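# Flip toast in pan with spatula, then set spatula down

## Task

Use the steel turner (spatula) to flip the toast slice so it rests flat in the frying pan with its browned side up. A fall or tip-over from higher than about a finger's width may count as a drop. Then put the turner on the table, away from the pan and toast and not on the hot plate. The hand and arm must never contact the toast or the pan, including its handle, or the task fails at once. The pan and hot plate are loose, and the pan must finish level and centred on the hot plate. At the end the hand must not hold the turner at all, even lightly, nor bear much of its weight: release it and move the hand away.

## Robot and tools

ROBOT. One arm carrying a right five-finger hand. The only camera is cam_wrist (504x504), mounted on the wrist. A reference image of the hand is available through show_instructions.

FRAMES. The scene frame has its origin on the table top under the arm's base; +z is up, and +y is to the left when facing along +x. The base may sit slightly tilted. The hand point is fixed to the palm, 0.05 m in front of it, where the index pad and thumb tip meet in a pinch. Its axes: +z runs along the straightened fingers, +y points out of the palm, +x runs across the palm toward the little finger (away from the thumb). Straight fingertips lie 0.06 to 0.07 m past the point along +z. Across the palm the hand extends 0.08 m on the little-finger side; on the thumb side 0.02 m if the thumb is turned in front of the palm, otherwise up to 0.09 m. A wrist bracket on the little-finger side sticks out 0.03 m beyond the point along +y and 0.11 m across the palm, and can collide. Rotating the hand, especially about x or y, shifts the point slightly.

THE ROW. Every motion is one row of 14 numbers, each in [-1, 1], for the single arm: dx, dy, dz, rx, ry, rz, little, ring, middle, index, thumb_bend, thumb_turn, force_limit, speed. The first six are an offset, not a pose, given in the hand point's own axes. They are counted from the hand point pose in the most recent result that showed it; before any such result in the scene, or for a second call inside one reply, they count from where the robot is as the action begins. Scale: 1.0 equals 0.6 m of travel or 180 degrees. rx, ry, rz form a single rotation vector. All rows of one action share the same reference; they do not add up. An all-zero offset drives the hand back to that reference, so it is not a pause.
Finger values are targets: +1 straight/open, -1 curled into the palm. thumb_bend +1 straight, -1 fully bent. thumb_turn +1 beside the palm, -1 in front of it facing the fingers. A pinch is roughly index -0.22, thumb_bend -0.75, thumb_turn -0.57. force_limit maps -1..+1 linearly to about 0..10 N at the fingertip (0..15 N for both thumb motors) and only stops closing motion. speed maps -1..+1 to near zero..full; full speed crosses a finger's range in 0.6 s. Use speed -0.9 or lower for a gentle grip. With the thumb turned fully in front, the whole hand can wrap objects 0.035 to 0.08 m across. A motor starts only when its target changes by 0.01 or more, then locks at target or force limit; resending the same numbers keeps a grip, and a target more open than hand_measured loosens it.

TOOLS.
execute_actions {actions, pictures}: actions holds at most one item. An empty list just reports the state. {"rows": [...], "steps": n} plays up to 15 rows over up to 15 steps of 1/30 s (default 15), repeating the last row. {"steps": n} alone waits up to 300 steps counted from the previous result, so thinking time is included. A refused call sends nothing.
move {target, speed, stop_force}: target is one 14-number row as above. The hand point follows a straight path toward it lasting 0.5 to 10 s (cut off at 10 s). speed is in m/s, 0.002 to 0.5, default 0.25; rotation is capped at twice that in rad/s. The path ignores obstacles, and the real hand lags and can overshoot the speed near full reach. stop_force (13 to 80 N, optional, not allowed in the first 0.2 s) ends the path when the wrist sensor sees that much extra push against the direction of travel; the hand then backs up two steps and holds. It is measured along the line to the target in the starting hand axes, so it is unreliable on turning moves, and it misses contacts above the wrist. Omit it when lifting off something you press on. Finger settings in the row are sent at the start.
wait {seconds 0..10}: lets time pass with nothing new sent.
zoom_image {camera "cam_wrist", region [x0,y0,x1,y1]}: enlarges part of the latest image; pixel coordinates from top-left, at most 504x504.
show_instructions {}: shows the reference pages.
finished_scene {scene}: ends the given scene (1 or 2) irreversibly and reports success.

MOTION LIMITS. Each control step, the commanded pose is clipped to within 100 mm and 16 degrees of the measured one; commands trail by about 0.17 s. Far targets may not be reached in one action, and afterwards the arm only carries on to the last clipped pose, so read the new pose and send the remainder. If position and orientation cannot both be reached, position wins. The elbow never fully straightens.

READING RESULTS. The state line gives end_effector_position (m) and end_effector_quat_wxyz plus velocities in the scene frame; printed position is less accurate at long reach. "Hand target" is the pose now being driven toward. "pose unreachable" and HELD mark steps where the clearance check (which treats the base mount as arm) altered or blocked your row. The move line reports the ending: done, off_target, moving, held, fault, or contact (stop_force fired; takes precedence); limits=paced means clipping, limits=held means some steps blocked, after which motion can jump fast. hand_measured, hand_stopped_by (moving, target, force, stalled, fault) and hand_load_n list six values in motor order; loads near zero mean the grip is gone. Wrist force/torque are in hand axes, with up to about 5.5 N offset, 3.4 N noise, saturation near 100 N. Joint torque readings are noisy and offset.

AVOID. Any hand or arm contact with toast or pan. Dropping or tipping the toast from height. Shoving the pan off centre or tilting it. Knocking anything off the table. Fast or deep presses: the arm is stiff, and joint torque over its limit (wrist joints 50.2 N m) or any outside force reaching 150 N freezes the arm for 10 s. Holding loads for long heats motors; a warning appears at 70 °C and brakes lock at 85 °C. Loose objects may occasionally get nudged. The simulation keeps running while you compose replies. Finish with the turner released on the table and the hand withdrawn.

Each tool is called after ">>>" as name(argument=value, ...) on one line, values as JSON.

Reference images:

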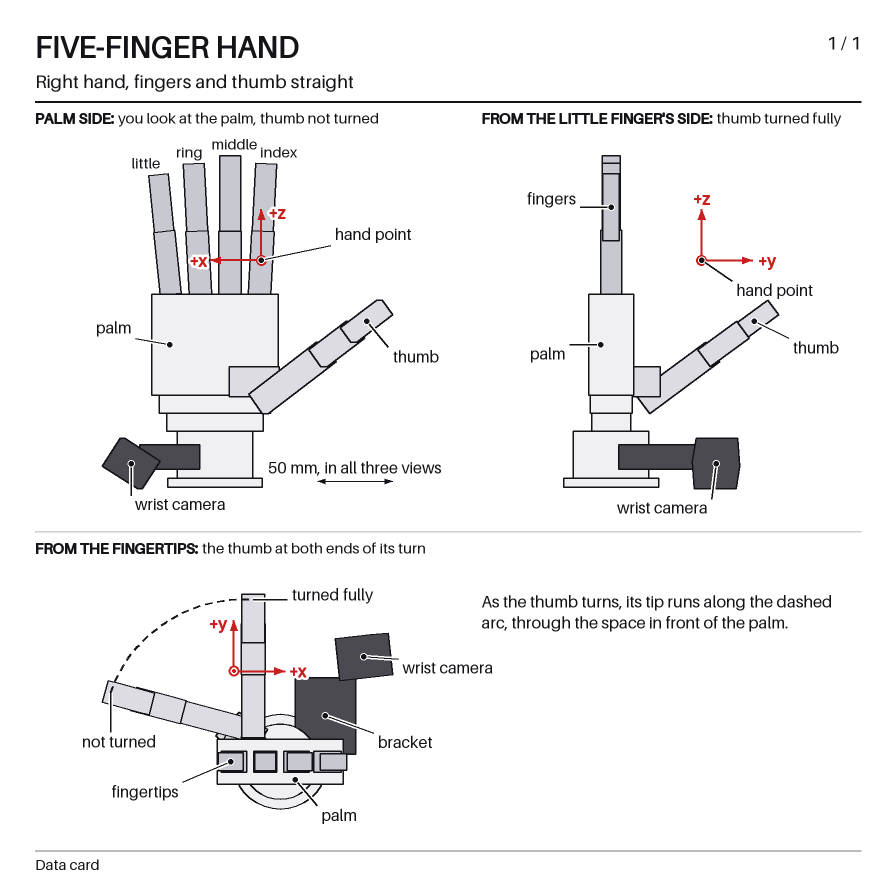

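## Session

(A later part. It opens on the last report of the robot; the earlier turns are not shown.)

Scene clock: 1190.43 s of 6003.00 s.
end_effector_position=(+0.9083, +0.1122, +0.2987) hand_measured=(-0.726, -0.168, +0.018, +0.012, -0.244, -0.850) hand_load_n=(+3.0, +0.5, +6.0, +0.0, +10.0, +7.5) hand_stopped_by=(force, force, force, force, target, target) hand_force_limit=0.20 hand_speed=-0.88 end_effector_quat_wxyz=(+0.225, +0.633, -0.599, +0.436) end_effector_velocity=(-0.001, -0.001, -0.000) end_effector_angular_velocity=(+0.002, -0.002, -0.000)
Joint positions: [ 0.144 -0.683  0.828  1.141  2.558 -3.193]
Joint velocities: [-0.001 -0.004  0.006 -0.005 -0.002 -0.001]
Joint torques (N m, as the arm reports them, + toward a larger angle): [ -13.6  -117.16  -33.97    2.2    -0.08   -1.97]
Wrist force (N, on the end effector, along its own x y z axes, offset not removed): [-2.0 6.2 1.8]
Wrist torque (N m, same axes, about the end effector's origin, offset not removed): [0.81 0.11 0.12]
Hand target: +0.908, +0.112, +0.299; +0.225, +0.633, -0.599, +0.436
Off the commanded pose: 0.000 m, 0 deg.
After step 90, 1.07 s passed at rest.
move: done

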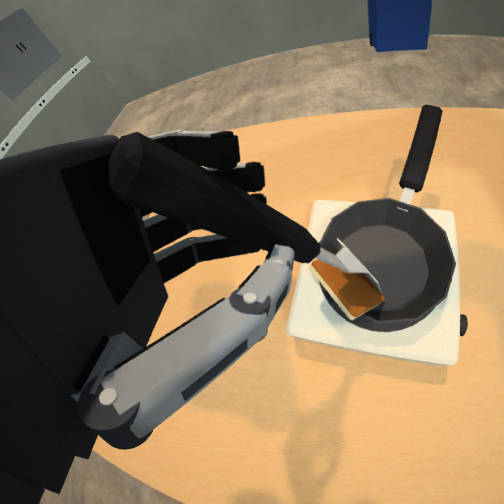

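>>> move(target=[0.01374, 0.02904, 0.00896, 0, 0, 0, -1, -1, -0.45, -0.45, -0.25, -0.85, 0.2, -0.88], speed=0.007)

>>> zoom_image(camera="cam_wrist", region=[280, 200, 450, 370])

Scene clock: 1199.70 s of 6003.00 s.
end_effector_position=(+0.8926, +0.1002, +0.2986) hand_measured=(-0.726, -0.168, +0.018, +0.012, -0.244, -0.850) hand_load_n=(+3.0, +0.5, +6.0, +0.0, +10.0, +7.5) hand_stopped_by=(force, force, force, force, target, target) hand_force_limit=0.20 hand_speed=-0.88 end_effector_quat_wxyz=(+0.225, +0.633, -0.599, +0.436) end_effector_velocity=(-0.002, -0.001, -0.001) end_effector_angular_velocity=(-0.000, +0.003, +0.000)
Joint positions: [ 0.133 -0.725  0.903  1.094  2.555 -3.211]
Joint velocities: [-0.001 -0.003  0.006 -0.002 -0.    -0.002]
Joint torques (N m, as the arm reports them, + toward a larger angle): [ -11.7  -114.66  -32.29    1.93   -0.17   -1.82]
Wrist force (N, on the end effector, along its own x y z axes, offset not removed): [4.0 4.3 -1.6]
Wrist torque (N m, same axes, about the end effector's origin, offset not removed): [0.80 -0.77 0.26]
Hand target: +0.892, +0.100, +0.299; +0.225, +0.633, -0.599, +0.436
Off the commanded pose: 0.000 m, 0 deg.
After step 90, 3.20 s passed at rest.
move: done

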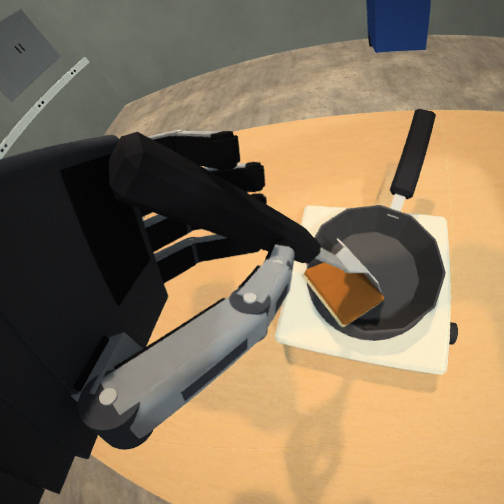

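Region (280, 200, 450, 370) of cam_wrist's 504x504 image, scaled by 2.965, with more detail than that image has.

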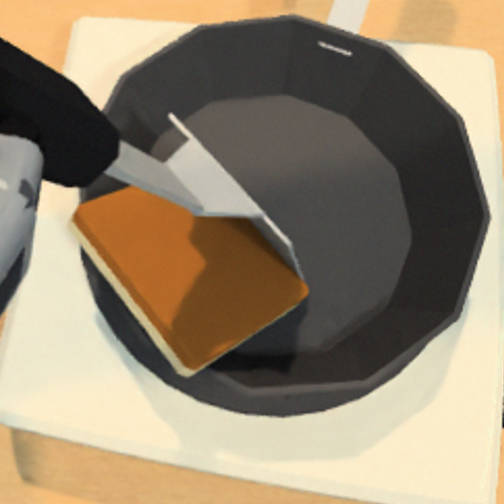

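>>> move(target=[0.01374, 0.02904, 0.00896, 0, 0, 0, -1, -1, -0.45, -0.45, -0.25, -0.85, 0.2, -0.88], speed=0.006)

>>> zoom_image(camera="cam_wrist", region=[280, 200, 450, 370])

Scene clock: 1212.43 s of 6003.00 s.
end_effector_position=(+0.8769, +0.0882, +0.2985) hand_measured=(-0.726, -0.168, +0.018, +0.012, -0.244, -0.850) hand_load_n=(+3.0, +0.5, +6.0, +0.0, +10.0, +7.5) hand_stopped_by=(force, force, force, force, target, target) hand_force_limit=0.20 hand_speed=-0.88 end_effector_quat_wxyz=(+0.225, +0.633, -0.599, +0.436) end_effector_velocity=(-0.002, -0.000, +0.001) end_effector_angular_velocity=(+0.000, +0.001, +0.001)
Joint positions: [ 0.122 -0.764  0.972  1.049  2.552 -3.229]
Joint velocities: [-0.    -0.003  0.005 -0.001 -0.001 -0.001]
Joint torques (N m, as the arm reports them, + toward a larger angle): [ -12.36 -113.94  -32.5     2.56   -0.16   -2.24]
Wrist force (N, on the end effector, along its own x y z axes, offset not removed): [-1.9 4.9 -1.7]
Wrist torque (N m, same axes, about the end effector's origin, offset not removed): [0.90 0.17 0.04]
Hand target: +0.877, +0.088, +0.299; +0.225, +0.633, -0.599, +0.436
Off the commanded pose: 0.000 m, 0 deg.
After step 90, 6.20 s passed at rest.
move: done

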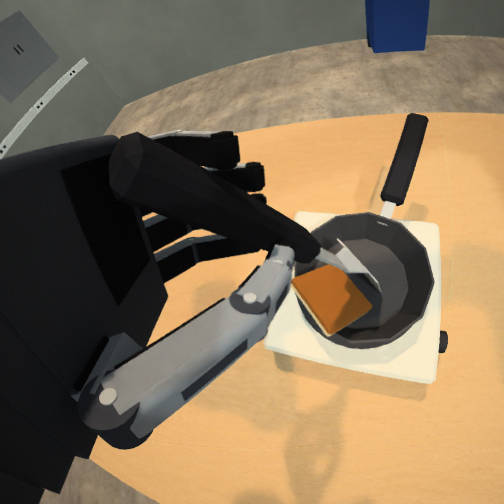

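Region (280, 200, 450, 370) of cam_wrist's 504x504 image, scaled by 2.965, with more detail than that image has.

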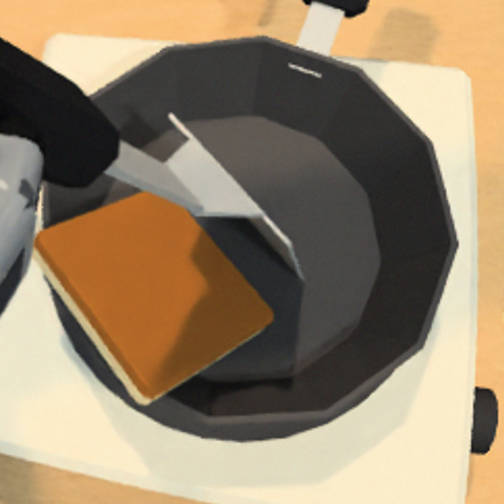

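>>> move(target=[-0.01991, -0.0421, -0.013, 0, 0, 0, -1, -1, -0.45, -0.45, -0.25, -0.85, 0.2, -0.88], speed=0.012)

>>> zoom_image(camera="cam_wrist", region=[280, 200, 450, 370])

Scene clock: 1239.90 s of 6003.00 s.
end_effector_position=(+0.8996, +0.1056, +0.2986) hand_measured=(-0.726, -0.168, +0.018, +0.012, -0.244, -0.850) hand_load_n=(+3.0, +0.5, +6.0, +0.0, +10.0, +7.5) hand_stopped_by=(force, force, force, force, target, target) hand_force_limit=0.20 hand_speed=-0.88 end_effector_quat_wxyz=(+0.225, +0.633, -0.599, +0.436) end_effector_velocity=(+0.003, +0.002, +0.001) end_effector_angular_velocity=(+0.000, -0.002, -0.000)
Joint positions: [ 0.138 -0.706  0.87   1.114  2.556 -3.203]
Joint velocities: [ 0.002  0.006 -0.012  0.007  0.001  0.003]
Joint torques (N m, as the arm reports them, + toward a larger angle): [  9.43 -90.72 -50.3    5.73   4.36   1.84]
Wrist force (N, on the end effector, along its own x y z axes, offset not removed): [0.6 4.2 3.6]
Wrist torque (N m, same axes, about the end effector's origin, offset not removed): [0.26 -0.33 0.17]
Hand target: +0.900, +0.106, +0.299; +0.225, +0.633, -0.599, +0.436
Off the commanded pose: 0.000 m, 0 deg.
After step 90, 21.80 s passed at rest.
move: done

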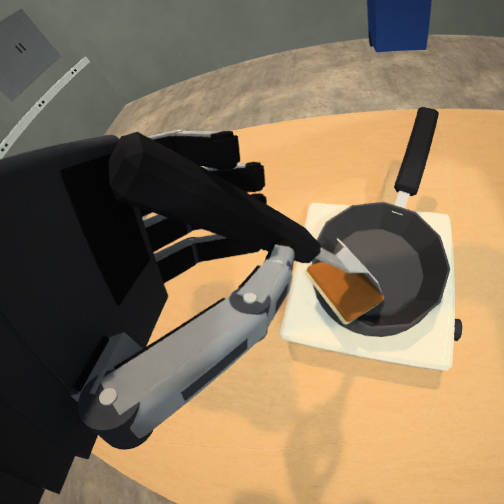

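Region (280, 200, 450, 370) of cam_wrist's 504x504 image, scaled by 2.965, with more detail than that image has.

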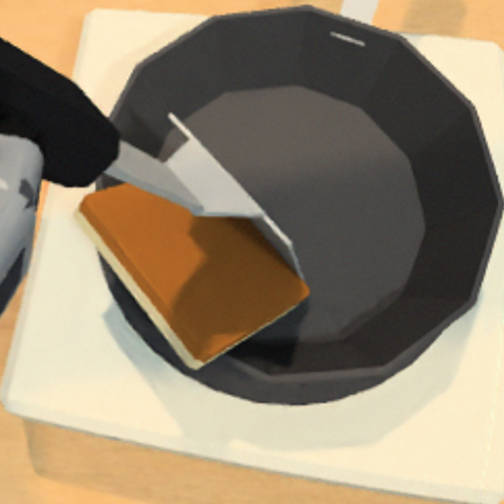

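>>> execute_actions(actions=[{"rows": [[0.01648, 0.03484, 0.01076, 0, 0, 0, -1, -1, -0.45, -0.45, -0.25, -0.85, 0.2, -0.88]], "steps": 15}], pictures=false)

>>> wait(seconds=0.5)

>>> zoom_image(camera="cam_wrist", region=[280, 200, 450, 370])

Scene clock: 1243.57 s of 6003.00 s.
end_effector_position=(+0.8811, +0.0914, +0.2985) hand_measured=(-0.726, -0.168, +0.018, +0.012, -0.244, -0.850) hand_load_n=(+2.5, +0.5, +6.0, +0.0, +10.0, +7.0) hand_stopped_by=(force, force, force, force, target, target) hand_force_limit=0.20 hand_speed=-0.88 end_effector_quat_wxyz=(+0.225, +0.633, -0.599, +0.436) end_effector_velocity=(-0.005, -0.004, -0.000) end_effector_angular_velocity=(-0.000, +0.002, +0.002)
Joint positions: [ 0.125 -0.754  0.953  1.061  2.553 -3.224]
Joint velocities: [-0.004 -0.013  0.023 -0.016 -0.002 -0.01 ]
Joint torques (N m, as the arm reports them, + toward a larger angle): [ -15.15 -112.74  -33.26    1.73    0.13   -1.69]
Wrist force (N, on the end effector, along its own x y z axes, offset not removed): [0.3 4.1 -1.2]
Wrist torque (N m, same axes, about the end effector's origin, offset not removed): [0.76 -0.18 -0.01]
Hand target: +0.881, +0.091, +0.299; +0.225, +0.633, -0.599, +0.436
Off the commanded pose: 0.001 m, 0 deg.
Steps of this call (steps 1 to 90: nothing new was sent; then 0.17 s passed at rest; steps 91 to 105: all 15 steps of this action). Readings (end_effector_position | what the end effector reports):
91: (+0.8998, +0.1055, +0.2989) | hand_measured=(-0.726, -0.168, +0.018, +0.012, -0.244, -0.850) hand_load_n=(+3.0, +0.5, +6.0, +0.0, +10.0, +7.5) hand_stopped_by=(force, force, force, force, target, target) hand_force_limit=0.20 hand_speed=-0.88
92: (+0.8982, +0.1036, +0.2998) | hand_measured=(-0.726, -0.168, +0.018, +0.012, -0.244, -0.850) hand_load_n=(+3.0, +0.5, +6.0, +0.0, +10.0, +7.5) hand_stopped_by=(force, force, force, force, target, target) hand_force_limit=0.20 hand_speed=-0.88
94: (+0.8918, +0.0987, +0.2996) | hand_measured=(-0.726, -0.168, +0.018, +0.012, -0.244, -0.850) hand_load_n=(+2.0, +0.5, +6.5, +0.0, +10.0, +7.0) hand_stopped_by=(force, force, force, force, target, target) hand_force_limit=0.20 hand_speed=-0.88
98: (+0.8844, +0.0936, +0.2988) | hand_measured=(-0.726, -0.168, +0.018, +0.012, -0.244, -0.850) hand_load_n=(+2.5, +0.5, +6.0, +0.0, +10.0, +7.0) hand_stopped_by=(force, force, force, force, target, target) hand_force_limit=0.20 hand_speed=-0.88
105: the state above

Scene clock: 1244.07 s of 6003.00 s.
end_effector_position=(+0.8806, +0.0910, +0.2985) hand_measured=(-0.726, -0.168, +0.018, +0.012, -0.244, -0.850) hand_load_n=(+2.5, +0.5, +6.0, +0.0, +10.0, +7.0) hand_stopped_by=(force, force, force, force, target, target) hand_force_limit=0.20 hand_speed=-0.88 end_effector_quat_wxyz=(+0.225, +0.633, -0.599, +0.436) end_effector_velocity=(-0.000, -0.001, +0.001) end_effector_angular_velocity=(-0.001, -0.001, -0.001)
Joint positions: [ 0.125 -0.755  0.956  1.059  2.552 -3.225]
Joint velocities: [-0.    -0.001  0.    -0.     0.001 -0.   ]
Joint torques (N m, as the arm reports them, + toward a larger angle): [ -13.03 -113.6   -32.72    2.04   -0.31   -1.94]
Wrist force (N, on the end effector, along its own x y z axes, offset not removed): [-0.8 2.9 0.6]
Wrist torque (N m, same axes, about the end effector's origin, offset not removed): [0.45 -0.12 -0.02]
Hand target: +0.881, +0.091, +0.299; +0.225, +0.633, -0.599, +0.436
Off the commanded pose: 0.000 m, 0 deg.
Steps of this call (steps 1 to 15: nothing new was sent). Readings (end_effector_position | what the end effector reports):
1: (+0.8810, +0.0913, +0.2985) | hand_measured=(-0.726, -0.168, +0.018, +0.012, -0.244, -0.850) hand_load_n=(+2.5, +0.5, +6.0, +0.0, +10.0, +7.0) hand_stopped_by=(force, force, force, force, target, target) hand_force_limit=0.20 hand_speed=-0.88
2: (+0.8809, +0.0912, +0.2985) | hand_measured=(-0.726, -0.168, +0.018, +0.012, -0.244, -0.850) hand_load_n=(+2.5, +0.5, +6.0, +0.0, +10.0, +7.0) hand_stopped_by=(force, force, force, force, target, target) hand_force_limit=0.20 hand_speed=-0.88
4: (+0.8807, +0.0911, +0.2985) | hand_measured=(-0.726, -0.168, +0.018, +0.012, -0.244, -0.850) hand_load_n=(+2.5, +0.5, +6.0, +0.0, +10.0, +7.0) hand_stopped_by=(force, force, force, force, target, target) hand_force_limit=0.20 hand_speed=-0.88
8: (+0.8806, +0.0910, +0.2985) | hand_measured=(-0.726, -0.168, +0.018, +0.012, -0.244, -0.850) hand_load_n=(+2.5, +0.5, +6.0, +0.0, +10.0, +7.0) hand_stopped_by=(force, force, force, force, target, target) hand_force_limit=0.20 hand_speed=-0.88
15: the state above

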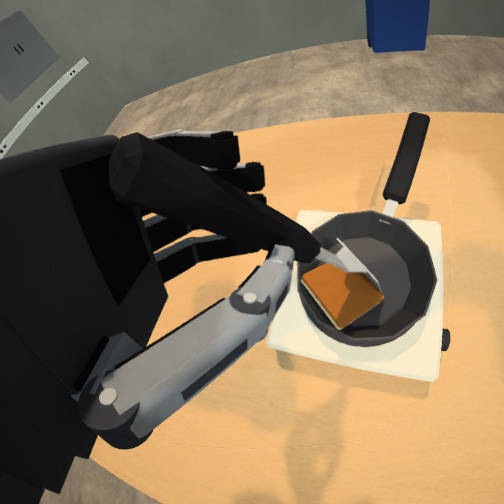

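Region (280, 200, 450, 370) of cam_wrist's 504x504 image, scaled by 2.965, with more detail than that image has.

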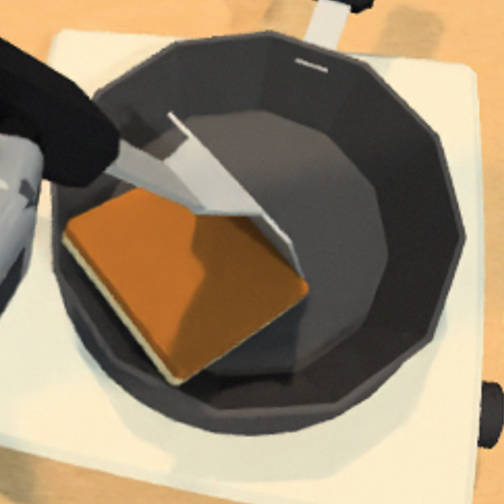

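>>> move(target=[0.01374, 0.02904, 0.00896, 0, 0, 0, -1, -1, -0.45, -0.45, -0.25, -0.85, 0.2, -0.88], speed=0.007)

>>> zoom_image(camera="cam_wrist", region=[270, 200, 450, 380])

Scene clock: 1249.37 s of 6003.00 s.
end_effector_position=(+0.8648, +0.0790, +0.2984) hand_measured=(-0.726, -0.168, +0.018, +0.012, -0.244, -0.850) hand_load_n=(+2.5, +0.5, +6.0, +0.0, +10.0, +7.0) hand_stopped_by=(force, force, force, force, target, target) hand_force_limit=0.20 hand_speed=-0.88 end_effector_quat_wxyz=(+0.225, +0.633, -0.599, +0.436) end_effector_velocity=(-0.001, -0.001, +0.000) end_effector_angular_velocity=(-0.000, -0.001, +0.000)
Joint positions: [ 0.114 -0.794  1.022  1.016  2.549 -3.244]
Joint velocities: [-0.001 -0.004  0.006 -0.005 -0.    -0.002]
Joint torques (N m, as the arm reports them, + toward a larger angle): [ -12.5  -112.43  -32.62    1.8    -0.22   -2.62]
Wrist force (N, on the end effector, along its own x y z axes, offset not removed): [-1.7 5.2 -1.3]
Wrist torque (N m, same axes, about the end effector's origin, offset not removed): [0.75 0.01 -0.01]
Hand target: +0.865, +0.079, +0.298; +0.225, +0.633, -0.599, +0.436
Off the commanded pose: 0.000 m, 0 deg.
move: done

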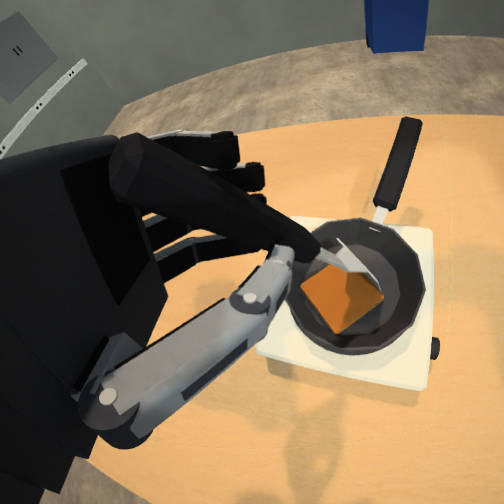

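Region (270, 200, 450, 380) of cam_wrist's 504x504 image, scaled by 2.800, with more detail than that image has.

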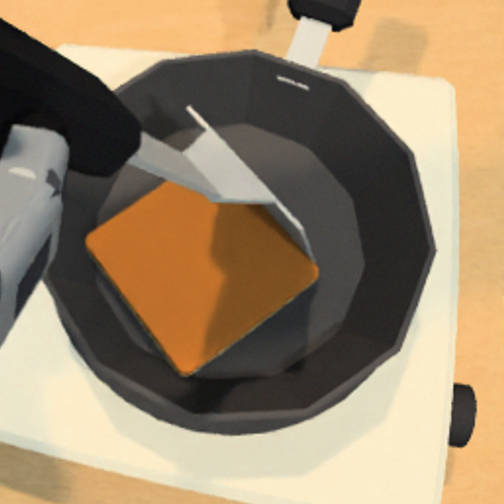

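>>> move(target=[0.0103, 0.02178, 0.00672, 0, 0, 0, -1, -1, -0.45, -0.45, -0.25, -0.85, 0.2, -0.88], speed=0.006)

>>> zoom_image(camera="cam_wrist", region=[270, 210, 440, 380])

Scene clock: 1255.60 s of 6003.00 s.
end_effector_position=(+0.8530, +0.0700, +0.2984) hand_measured=(-0.726, -0.168, +0.018, +0.012, -0.244, -0.850) hand_load_n=(+2.5, +0.5, +6.0, +0.0, +10.0, +7.0) hand_stopped_by=(force, force, force, force, target, target) hand_force_limit=0.20 hand_speed=-0.88 end_effector_quat_wxyz=(+0.225, +0.633, -0.599, +0.436) end_effector_velocity=(-0.001, -0.001, +0.000) end_effector_angular_velocity=(-0.001, +0.000, -0.000)
Joint positions: [ 0.105 -0.821  1.068  0.985  2.546 -3.258]
Joint velocities: [-0.001 -0.002  0.004 -0.003  0.    -0.002]
Joint torques (N m, as the arm reports them, + toward a larger angle): [ -11.86 -108.67  -32.73    1.67   -0.1    -2.28]
Wrist force (N, on the end effector, along its own x y z axes, offset not removed): [0.2 5.2 -2.0]
Wrist torque (N m, same axes, about the end effector's origin, offset not removed): [0.92 -0.27 0.16]
Hand target: +0.853, +0.070, +0.298; +0.225, +0.633, -0.599, +0.436
Off the commanded pose: 0.000 m, 0 deg.
After step 90, 0.53 s passed at rest.
move: done

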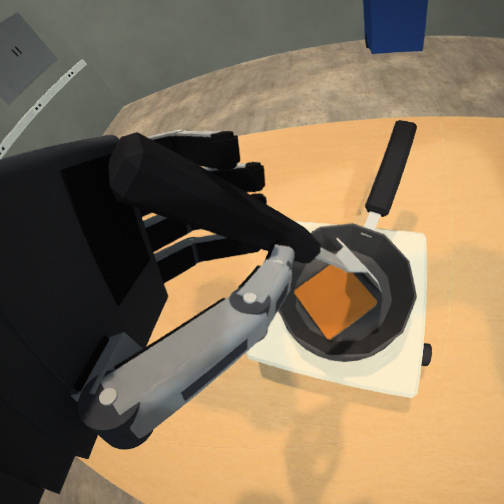

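Region (270, 210, 440, 380) of cam_wrist's 504x504 image, scaled by 2.965, with more detail than that image has.

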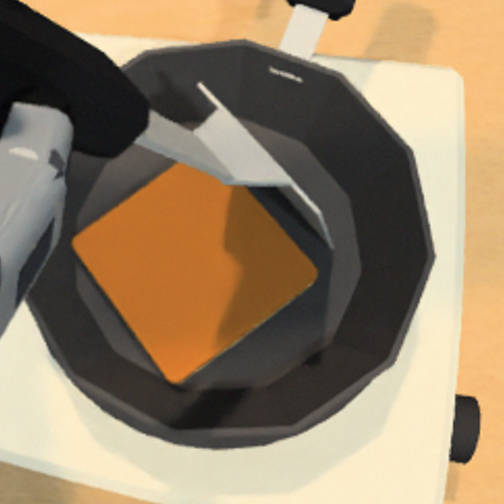

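>>> move(target=[0.1101, -0.0309, -0.0688, 0, 0, 0, -1, -1, -0.45, -0.45, -0.25, -0.85, 0.2, -0.88], speed=0.05)

>>> zoom_image(camera="cam_wrist", region=[240, 190, 460, 410])

Scene clock: 1270.30 s of 6003.00 s.
end_effector_position=(+0.8527, +0.0697, +0.3781) hand_measured=(-0.726, -0.168, +0.018, +0.012, -0.244, -0.850) hand_load_n=(+2.5, +0.5, +6.0, +0.0, +10.0, +7.0) hand_stopped_by=(force, force, force, force, target, target) hand_force_limit=0.20 hand_speed=-0.88 end_effector_quat_wxyz=(+0.225, +0.633, -0.599, +0.436) end_effector_velocity=(+0.000, +0.000, +0.003) end_effector_angular_velocity=(+0.000, -0.002, -0.000)
Joint positions: [ 0.104 -0.851  0.977  1.104  2.546 -3.261]
Joint velocities: [ 0.    -0.001 -0.004  0.003  0.     0.001]
Joint torques (N m, as the arm reports them, + toward a larger angle): [ -13.42 -109.34  -50.24    5.94   -0.18    1.55]
Wrist force (N, on the end effector, along its own x y z axes, offset not removed): [-2.3 2.7 -2.9]
Wrist torque (N m, same axes, about the end effector's origin, offset not removed): [0.70 0.48 -0.15]
Hand target: +0.853, +0.070, +0.378; +0.225, +0.633, -0.599, +0.436
Off the commanded pose: 0.000 m, 0 deg.
After step 90, 9.70 s passed at rest.
move: done

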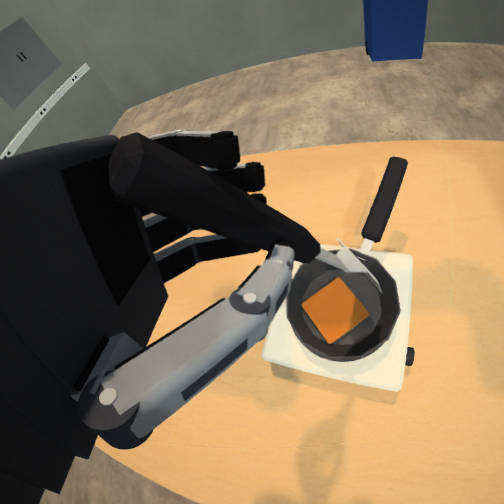

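Region (240, 190, 460, 410) of cam_wrist's 504x504 image, scaled by 2.291, with more detail than that image has.

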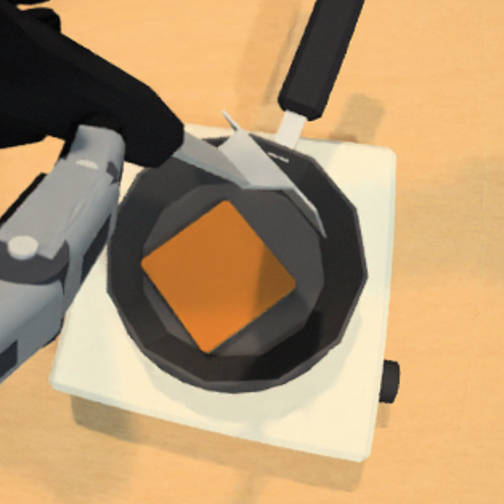

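>>> move(target=[-0.0578, 0.4217, -0.3232, 0.1351, -0.1516, 0.2849, -1, -1, -0.45, -0.45, -0.25, -0.85, 0.2, -0.88], speed=0.15)

Scene clock: 1298.10 s of 6003.00 s.
end_effector_position=(+0.5603, +0.1999, +0.3908) hand_measured=(-0.726, -0.168, +0.018, +0.012, -0.244, -0.850) hand_load_n=(+2.5, +0.5, +5.5, +0.0, +11.0, +6.5) hand_stopped_by=(force, force, force, force, target, target) hand_force_limit=0.20 hand_speed=-0.88 end_effector_quat_wxyz=(+0.256, -0.430, +0.743, -0.445) end_effector_velocity=(-0.002, +0.001, +0.000) end_effector_angular_velocity=(+0.005, -0.008, -0.000)
Joint positions: [ 0.23  -1.667  1.935  0.378  2.22  -2.704]
Joint velocities: [ 0.003 -0.005  0.006 -0.006  0.001  0.005]
Joint torques (N m, as the arm reports them, + toward a larger angle): [  8.31 -45.85 -35.14  -1.02   0.06   2.21]
Wrist force (N, on the end effector, along its own x y z axes, offset not removed): [0.6 2.9 1.0]
Wrist torque (N m, same axes, about the end effector's origin, offset not removed): [0.25 -0.06 -0.24]
Hand target: +0.560, +0.200, +0.391; +0.257, -0.429, +0.743, -0.445
Off the commanded pose: 0.001 m, 0 deg.
After step 90, 20.63 s passed at rest.
move: done

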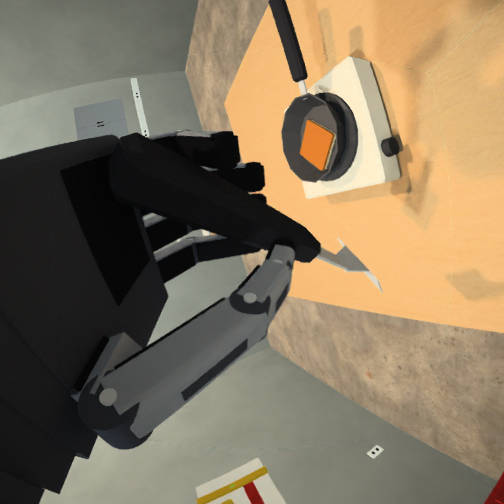

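>>> move(target=[0.1155, 0.2650, 0.1263, 0, 0, 0, -1, -1, -0.45, -0.45, -0.25, -0.85, 0.2, -0.88], speed=0.12)

>>> zoom_image(camera="cam_wrist", region=[300, 200, 460, 360])

Scene clock: 1308.33 s of 6003.00 s.
end_effector_position=(+0.5181, +0.1436, +0.2155) hand_measured=(-0.726, -0.168, +0.018, +0.012, -0.244, -0.850) hand_load_n=(+2.5, +0.5, +5.5, +0.0, +11.0, +6.5) hand_stopped_by=(force, force, force, force, target, target) hand_force_limit=0.20 hand_speed=-0.88 end_effector_quat_wxyz=(+0.256, -0.430, +0.743, -0.445) end_effector_velocity=(-0.000, -0.001, -0.003) end_effector_angular_velocity=(+0.001, +0.001, +0.001)
Joint positions: [ 0.112 -1.661  2.264 -0.005  2.124 -2.788]
Joint velocities: [-0.003  0.002  0.005 -0.007 -0.004 -0.002]
Joint torques (N m, as the arm reports them, + toward a larger angle): [-15.31 -13.11 -29.63  -1.29  -1.62  -1.94]
Wrist force (N, on the end effector, along its own x y z axes, offset not removed): [3.9 6.1 -0.1]
Wrist torque (N m, same axes, about the end effector's origin, offset not removed): [0.65 -0.44 0.14]
Hand target: +0.518, +0.143, +0.215; +0.256, -0.430, +0.743, -0.445
Off the commanded pose: 0.001 m, 0 deg.
After step 90, 5.13 s passed at rest.
move: done

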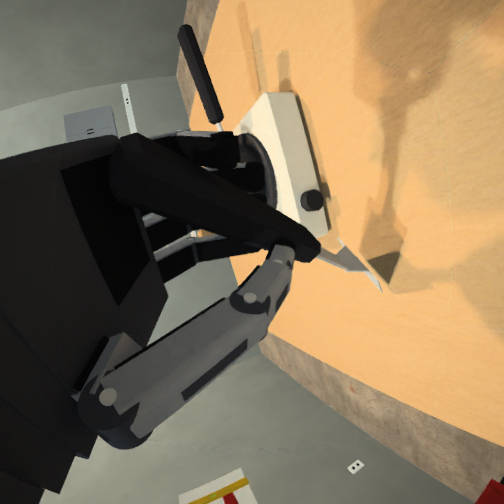

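Region (300, 200, 460, 360) of cam_wrist's 504x504 image, scaled by 3.150, with more detail than that image has.

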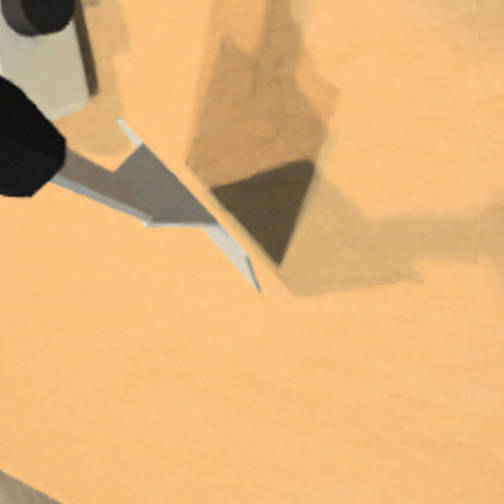

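>>> move(target=[0.0, 0.025, 0.01337, 0, 0, 0, -1, -1, -0.45, -0.45, -0.25, -0.85, 0.2, -0.88], speed=0.02)

>>> zoom_image(camera="cam_wrist", region=[300, 200, 460, 360])

Scene clock: 1314.23 s of 6003.00 s.
end_effector_position=(+0.5181, +0.1435, +0.1989) hand_measured=(-0.726, -0.168, +0.018, +0.012, -0.244, -0.850) hand_load_n=(+2.5, +0.5, +5.5, +0.0, +11.0, +6.5) hand_stopped_by=(force, force, force, force, target, target) hand_force_limit=0.20 hand_speed=-0.88 end_effector_quat_wxyz=(+0.256, -0.430, +0.743, -0.445) end_effector_velocity=(-0.000, +0.001, -0.003) end_effector_angular_velocity=(+0.000, +0.002, +0.002)
Joint positions: [ 0.112 -1.64   2.281 -0.043  2.124 -2.788]
Joint velocities: [ 0.     0.004  0.002 -0.004 -0.002 -0.   ]
Joint torques (N m, as the arm reports them, + toward a larger angle): [ 10.18 -11.48 -28.59  -1.25   2.98   1.98]
Wrist force (N, on the end effector, along its own x y z axes, offset not removed): [-3.0 5.1 2.4]
Wrist torque (N m, same axes, about the end effector's origin, offset not removed): [0.51 0.62 -0.29]
Hand target: +0.518, +0.144, +0.199; +0.256, -0.430, +0.743, -0.445
Off the commanded pose: 0.000 m, 0 deg.
After step 90, 1.77 s passed at rest.
move: done

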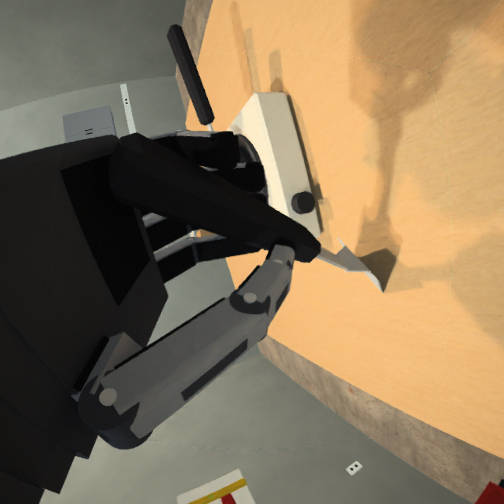

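Region (300, 200, 460, 360) of cam_wrist's 504x504 image, scaled by 3.150, with more detail than that image has.

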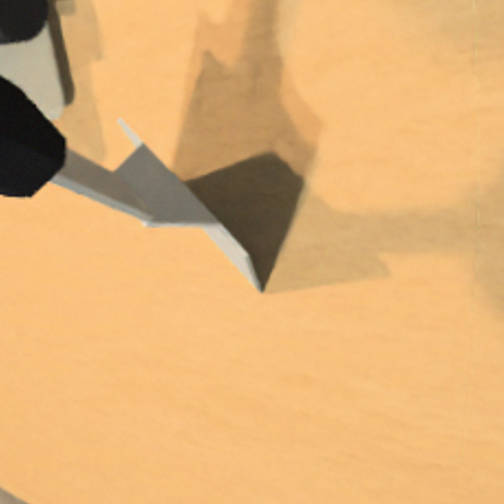

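>>> move(target=[0.0, 0.003, 0.0016, 0, 0, 0, 0.9, 0.9, -0.45, -0.45, -0.25, -0.85, 0.2, -0.5], speed=0.005)

Scene clock: 1324.43 s of 6003.00 s.
end_effector_position=(+0.5180, +0.1435, +0.1968) hand_measured=(+0.900, +0.900, +0.018, +0.012, -0.244, -0.850) hand_load_n=(+0.0, +0.0, +7.0, +0.0, +10.0, +5.0) hand_stopped_by=(target, target, force, force, target, target) hand_force_limit=0.20 hand_speed=-0.50 end_effector_quat_wxyz=(+0.256, -0.430, +0.743, -0.445) end_effector_velocity=(-0.000, +0.000, +0.000) end_effector_angular_velocity=(+0.001, -0.000, +0.000)
Joint positions: [ 0.112 -1.638  2.284 -0.048  2.124 -2.788]
Joint velocities: [-0.    -0.001  0.     0.    -0.001  0.   ]
Joint torques (N m, as the arm reports them, + toward a larger angle): [  9.7  -13.09 -27.4   -1.09   2.75   1.96]
Wrist force (N, on the end effector, along its own x y z axes, offset not removed): [-1.8 9.4 -2.4]
Wrist torque (N m, same axes, about the end effector's origin, offset not removed): [1.37 0.58 -0.08]
Hand target: +0.518, +0.144, +0.197; +0.256, -0.430, +0.743, -0.445
Off the commanded pose: 0.000 m, 0 deg.
After step 90, 4.97 s passed at rest.
move: done

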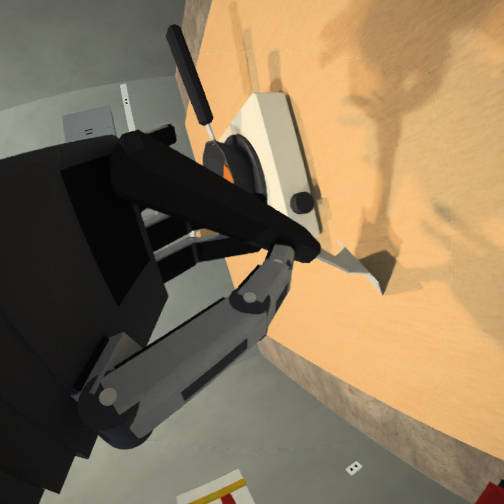

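>>> move(target=[0.0553, 0.0521, 0.0016, 0, 0, 0, 0.9, 0.9, -0.45, -0.45, -0.25, -0.85, 0.2, -0.5], speed=0.02)

Scene clock: 1329.67 s of 6003.00 s.
end_effector_position=(+0.4896, +0.1218, +0.1692) hand_measured=(+0.900, +0.900, +0.018, +0.012, -0.244, -0.850) hand_load_n=(+0.0, +0.0, +8.5, +0.0, +7.5, +1.5) hand_stopped_by=(target, target, force, force, target, target) hand_force_limit=0.20 hand_speed=-0.50 end_effector_quat_wxyz=(+0.256, -0.430, +0.743, -0.445) end_effector_velocity=(-0.001, -0.001, -0.000) end_effector_angular_velocity=(+0.001, -0.004, +0.000)
Joint positions: [ 0.056 -1.674  2.376 -0.122  2.078 -2.824]
Joint velocities: [-0.005 -0.004  0.006 -0.007 -0.004 -0.003]
Joint torques (N m, as the arm reports them, + toward a larger angle): [-10.78 -37.83 -26.27  -0.6   -1.5   -1.69]
Wrist force (N, on the end effector, along its own x y z axes, offset not removed): [1.7 3.8 3.9]
Wrist torque (N m, same axes, about the end effector's origin, offset not removed): [0.36 -0.45 0.08]
Hand target: +0.489, +0.122, +0.169; +0.256, -0.430, +0.743, -0.445
Off the commanded pose: 0.000 m, 0 deg.
move: done

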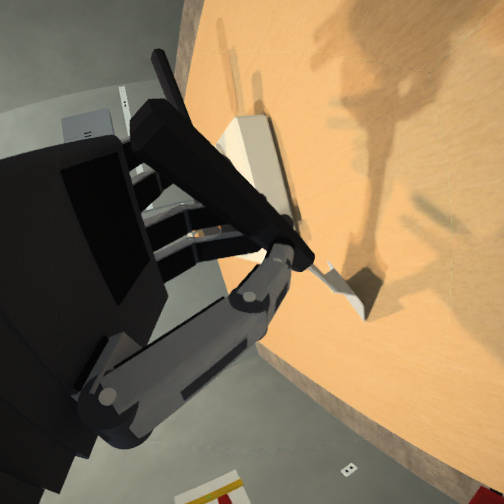

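>>> move(target=[0.04457, 0.05583, 0.00873, 0, 0, 0, 0.9, 0.9, -0.45, -0.45, -0.25, -0.85, 0.2, -0.5], speed=0.02)

Scene clock: 1335.77 s of 6003.00 s.
end_effector_position=(+0.4666, +0.1042, +0.1375) hand_measured=(+0.900, +0.900, +0.018, +0.012, -0.244, -0.850) hand_load_n=(+0.0, +0.0, +7.0, +2.0, +9.5, +2.5) hand_stopped_by=(target, target, force, force, target, target) hand_force_limit=0.20 hand_speed=-0.50 end_effector_quat_wxyz=(+0.256, -0.430, +0.743, -0.445) end_effector_velocity=(-0.001, -0.001, -0.001) end_effector_angular_velocity=(-0.001, -0.002, -0.000)
Joint positions: [ 0.    -1.687  2.459 -0.209  2.031 -2.858]
Joint velocities: [-0.004 -0.002  0.005 -0.007 -0.002 -0.003]
Joint torques (N m, as the arm reports them, + toward a larger angle): [-13.13 -33.3  -23.66  -1.38  -1.64  -2.37]
Wrist force (N, on the end effector, along its own x y z axes, offset not removed): [3.2 2.2 -0.8]
Wrist torque (N m, same axes, about the end effector's origin, offset not removed): [0.54 -0.56 0.18]
Hand target: +0.466, +0.104, +0.137; +0.256, -0.430, +0.743, -0.445
Off the commanded pose: 0.000 m, 0 deg.
After step 90, 0.67 s passed at rest.
move: done

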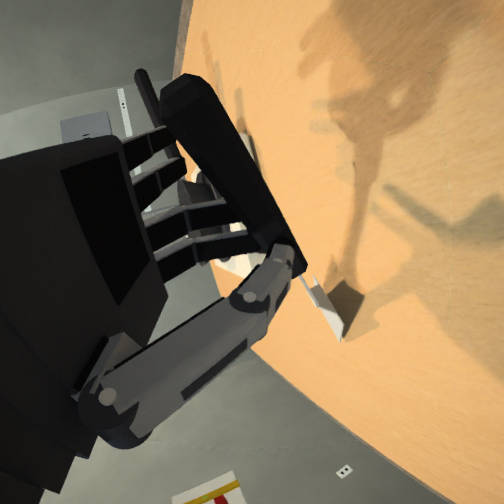

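>>> move(target=[0.0338, 0.05958, 0.01585, 0, 0, 0, 0.9, 0.9, -0.45, -0.45, -0.25, -0.85, 0.2, -0.5], speed=0.02)

Scene clock: 1347.03 s of 6003.00 s.
end_effector_position=(+0.4491, +0.0909, +0.1019) hand_measured=(+0.900, +0.900, +0.018, +0.012, -0.244, -0.850) hand_load_n=(+0.0, +0.0, +6.0, +3.0, +10.0, +3.5) hand_stopped_by=(target, target, force, force, target, target) hand_force_limit=0.20 hand_speed=-0.50 end_effector_quat_wxyz=(+0.256, -0.430, +0.743, -0.445) end_effector_velocity=(-0.001, -0.001, -0.002) end_effector_angular_velocity=(-0.001, -0.002, -0.001)
Joint positions: [-0.05  -1.668  2.533 -0.314  1.988 -2.888]
Joint velocities: [-0.003  0.001  0.004 -0.008 -0.002 -0.002]
Joint torques (N m, as the arm reports them, + toward a larger angle): [ -9.51  -3.77 -19.32  -1.32  -1.96  -1.91]
Wrist force (N, on the end effector, along its own x y z axes, offset not removed): [2.2 0.4 -1.8]
Wrist torque (N m, same axes, about the end effector's origin, offset not removed): [0.46 -0.32 0.01]
Hand target: +0.449, +0.091, +0.102; +0.256, -0.430, +0.743, -0.445
Off the commanded pose: 0.000 m, 0 deg.
After step 90, 5.87 s passed at rest.
move: done

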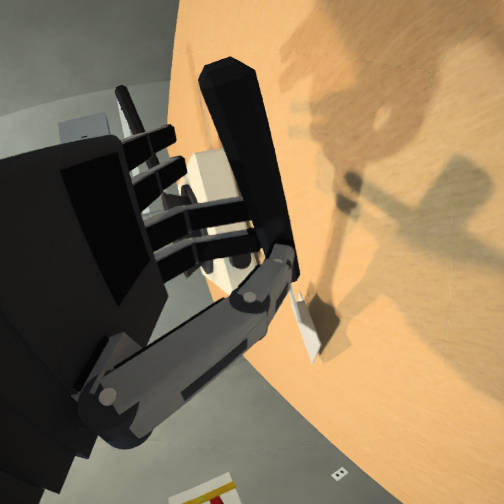

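>>> move(target=[0.02305, 0.06042, 0.0214, 0, 0, 0, 0.9, 0.9, -0.45, -0.45, -0.25, -0.85, 0.2, -0.5], speed=0.02)

Scene clock: 1352.80 s of 6003.00 s.
end_effector_position=(+0.4372, +0.0817, +0.0643) hand_measured=(+0.900, +0.900, +0.018, +0.012, -0.244, -0.850) hand_load_n=(+0.0, +0.0, +3.5, +4.0, +7.0, +1.0) hand_stopped_by=(target, target, force, force, target, target) hand_force_limit=0.20 hand_speed=-0.50 end_effector_quat_wxyz=(+0.256, -0.430, +0.743, -0.445) end_effector_velocity=(-0.001, +0.000, -0.002) end_effector_angular_velocity=(+0.001, -0.000, +0.003)
Joint positions: [-0.089 -1.614  2.594 -0.437  1.955 -2.91 ]
Joint velocities: [-0.002  0.004  0.004 -0.009 -0.005 -0.002]
Joint torques (N m, as the arm reports them, + toward a larger angle): [ -9.87  -6.02 -14.98  -1.56  -2.14  -1.83]
Wrist force (N, on the end effector, along its own x y z axes, offset not removed): [0.2 4.7 -3.1]
Wrist torque (N m, same axes, about the end effector's origin, offset not removed): [0.88 0.11 -0.06]
Hand target: +0.437, +0.082, +0.064; +0.256, -0.430, +0.743, -0.445
Off the commanded pose: 0.000 m, 0 deg.
After step 90, 0.43 s passed at rest.
move: done

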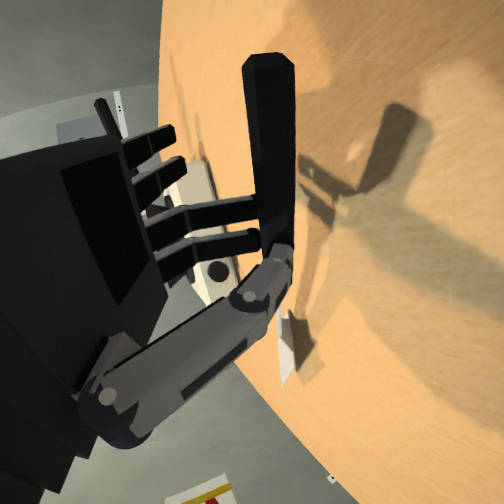

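>>> move(target=[0.00615, 0.03062, 0.01347, 0, 0, 0, 0.9, 0.9, -0.45, -0.45, -0.25, -0.85, 0.2, -0.5], speed=0.013)

Scene clock: 1359.40 s of 6003.00 s.
end_effector_position=(+0.4340, +0.0792, +0.0445) hand_measured=(+0.900, +0.900, +0.016, +0.012, -0.250, -0.850) hand_load_n=(+0.0, +0.0, +0.0, +0.0, +0.0, +0.0) hand_stopped_by=(target, target, force, force, target, target) hand_force_limit=0.20 hand_speed=-0.50 end_effector_quat_wxyz=(+0.256, -0.430, +0.743, -0.445) end_effector_velocity=(-0.000, +0.000, -0.003) end_effector_angular_velocity=(+0.001, +0.000, +0.001)
Joint positions: [-0.1   -1.57   2.616 -0.506  1.946 -2.916]
Joint velocities: [-0.001  0.006  0.002 -0.009 -0.003 -0.001]
Joint torques (N m, as the arm reports them, + toward a larger angle): [-11.73  -7.51 -13.98  -1.4   -1.93  -2.04]
Wrist force (N, on the end effector, along its own x y z axes, offset not removed): [4.0 3.0 3.4]
Wrist torque (N m, same axes, about the end effector's origin, offset not removed): [0.28 -0.60 0.09]
Hand target: +0.434, +0.079, +0.044; +0.256, -0.430, +0.743, -0.445
Off the commanded pose: 0.000 m, 0 deg.
After step 90, 1.80 s passed at rest.
move: done

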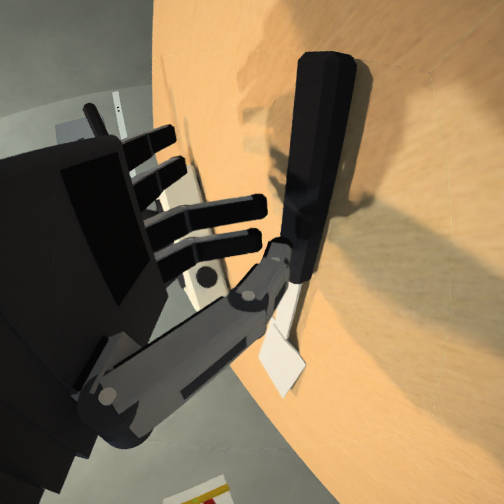

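>>> move(target=[0.0, -0.147, -0.0787, 0, 0, 0, 0.9, 0.9, 0.9, 0.9, 0.5, -0.85, 0.2, -0.3], speed=0.08)

Scene clock: 1364.37 s of 6003.00 s.
end_effector_position=(+0.4343, +0.0796, +0.1443) hand_measured=(+0.900, +0.900, +0.900, +0.900, +0.500, -0.850) hand_load_n=(+0.0, +0.0, +0.0, +0.0, +0.0, +0.0) hand_stopped_by=(target, target, target, target, target, target) hand_force_limit=0.20 hand_speed=-0.30 end_effector_quat_wxyz=(+0.256, -0.430, +0.743, -0.445) end_effector_velocity=(-0.000, -0.000, +0.003) end_effector_angular_velocity=(+0.001, +0.001, -0.000)
Joint positions: [-0.104 -1.805  2.528 -0.184  1.943 -2.918]
Joint velocities: [-0.001 -0.005 -0.003  0.009 -0.002  0.   ]
Joint torques (N m, as the arm reports them, + toward a larger angle): [-13.09 -21.72 -42.42   2.    -1.9   -1.87]
Wrist force (N, on the end effector, along its own x y z axes, offset not removed): [-0.5 3.4 1.8]
Wrist torque (N m, same axes, about the end effector's origin, offset not removed): [0.53 -0.13 -0.21]
Hand target: +0.434, +0.080, +0.145; +0.256, -0.430, +0.743, -0.445
Off the commanded pose: 0.000 m, 0 deg.
After step 90, 0.23 s passed at rest.
move: done

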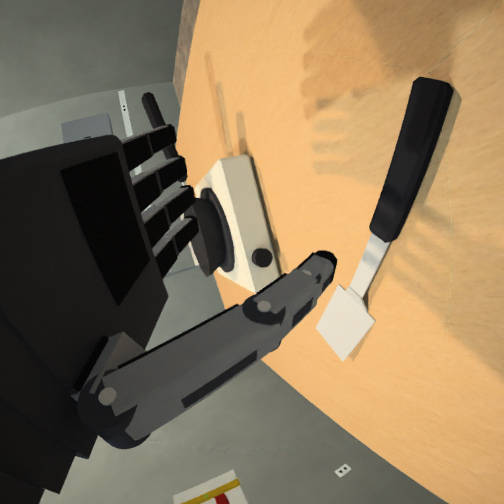

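>>> zoom_image(camera="cam_wrist", region=[280, 60, 504, 380])

Region (280, 60, 504, 380) of cam_wrist's 504x504 image, scaled by 1.575, with more detail than that image has; it fills the left 353 columns of this view, and the rest is white.

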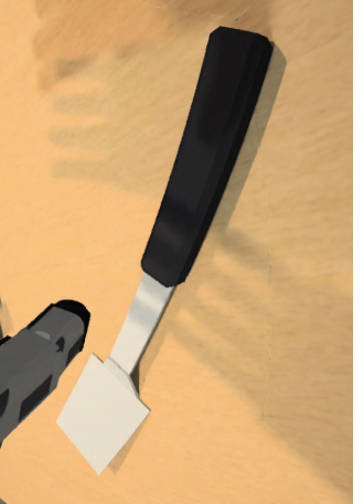

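>>> finished_scene(scene=1)

The scene is finished: the task was done.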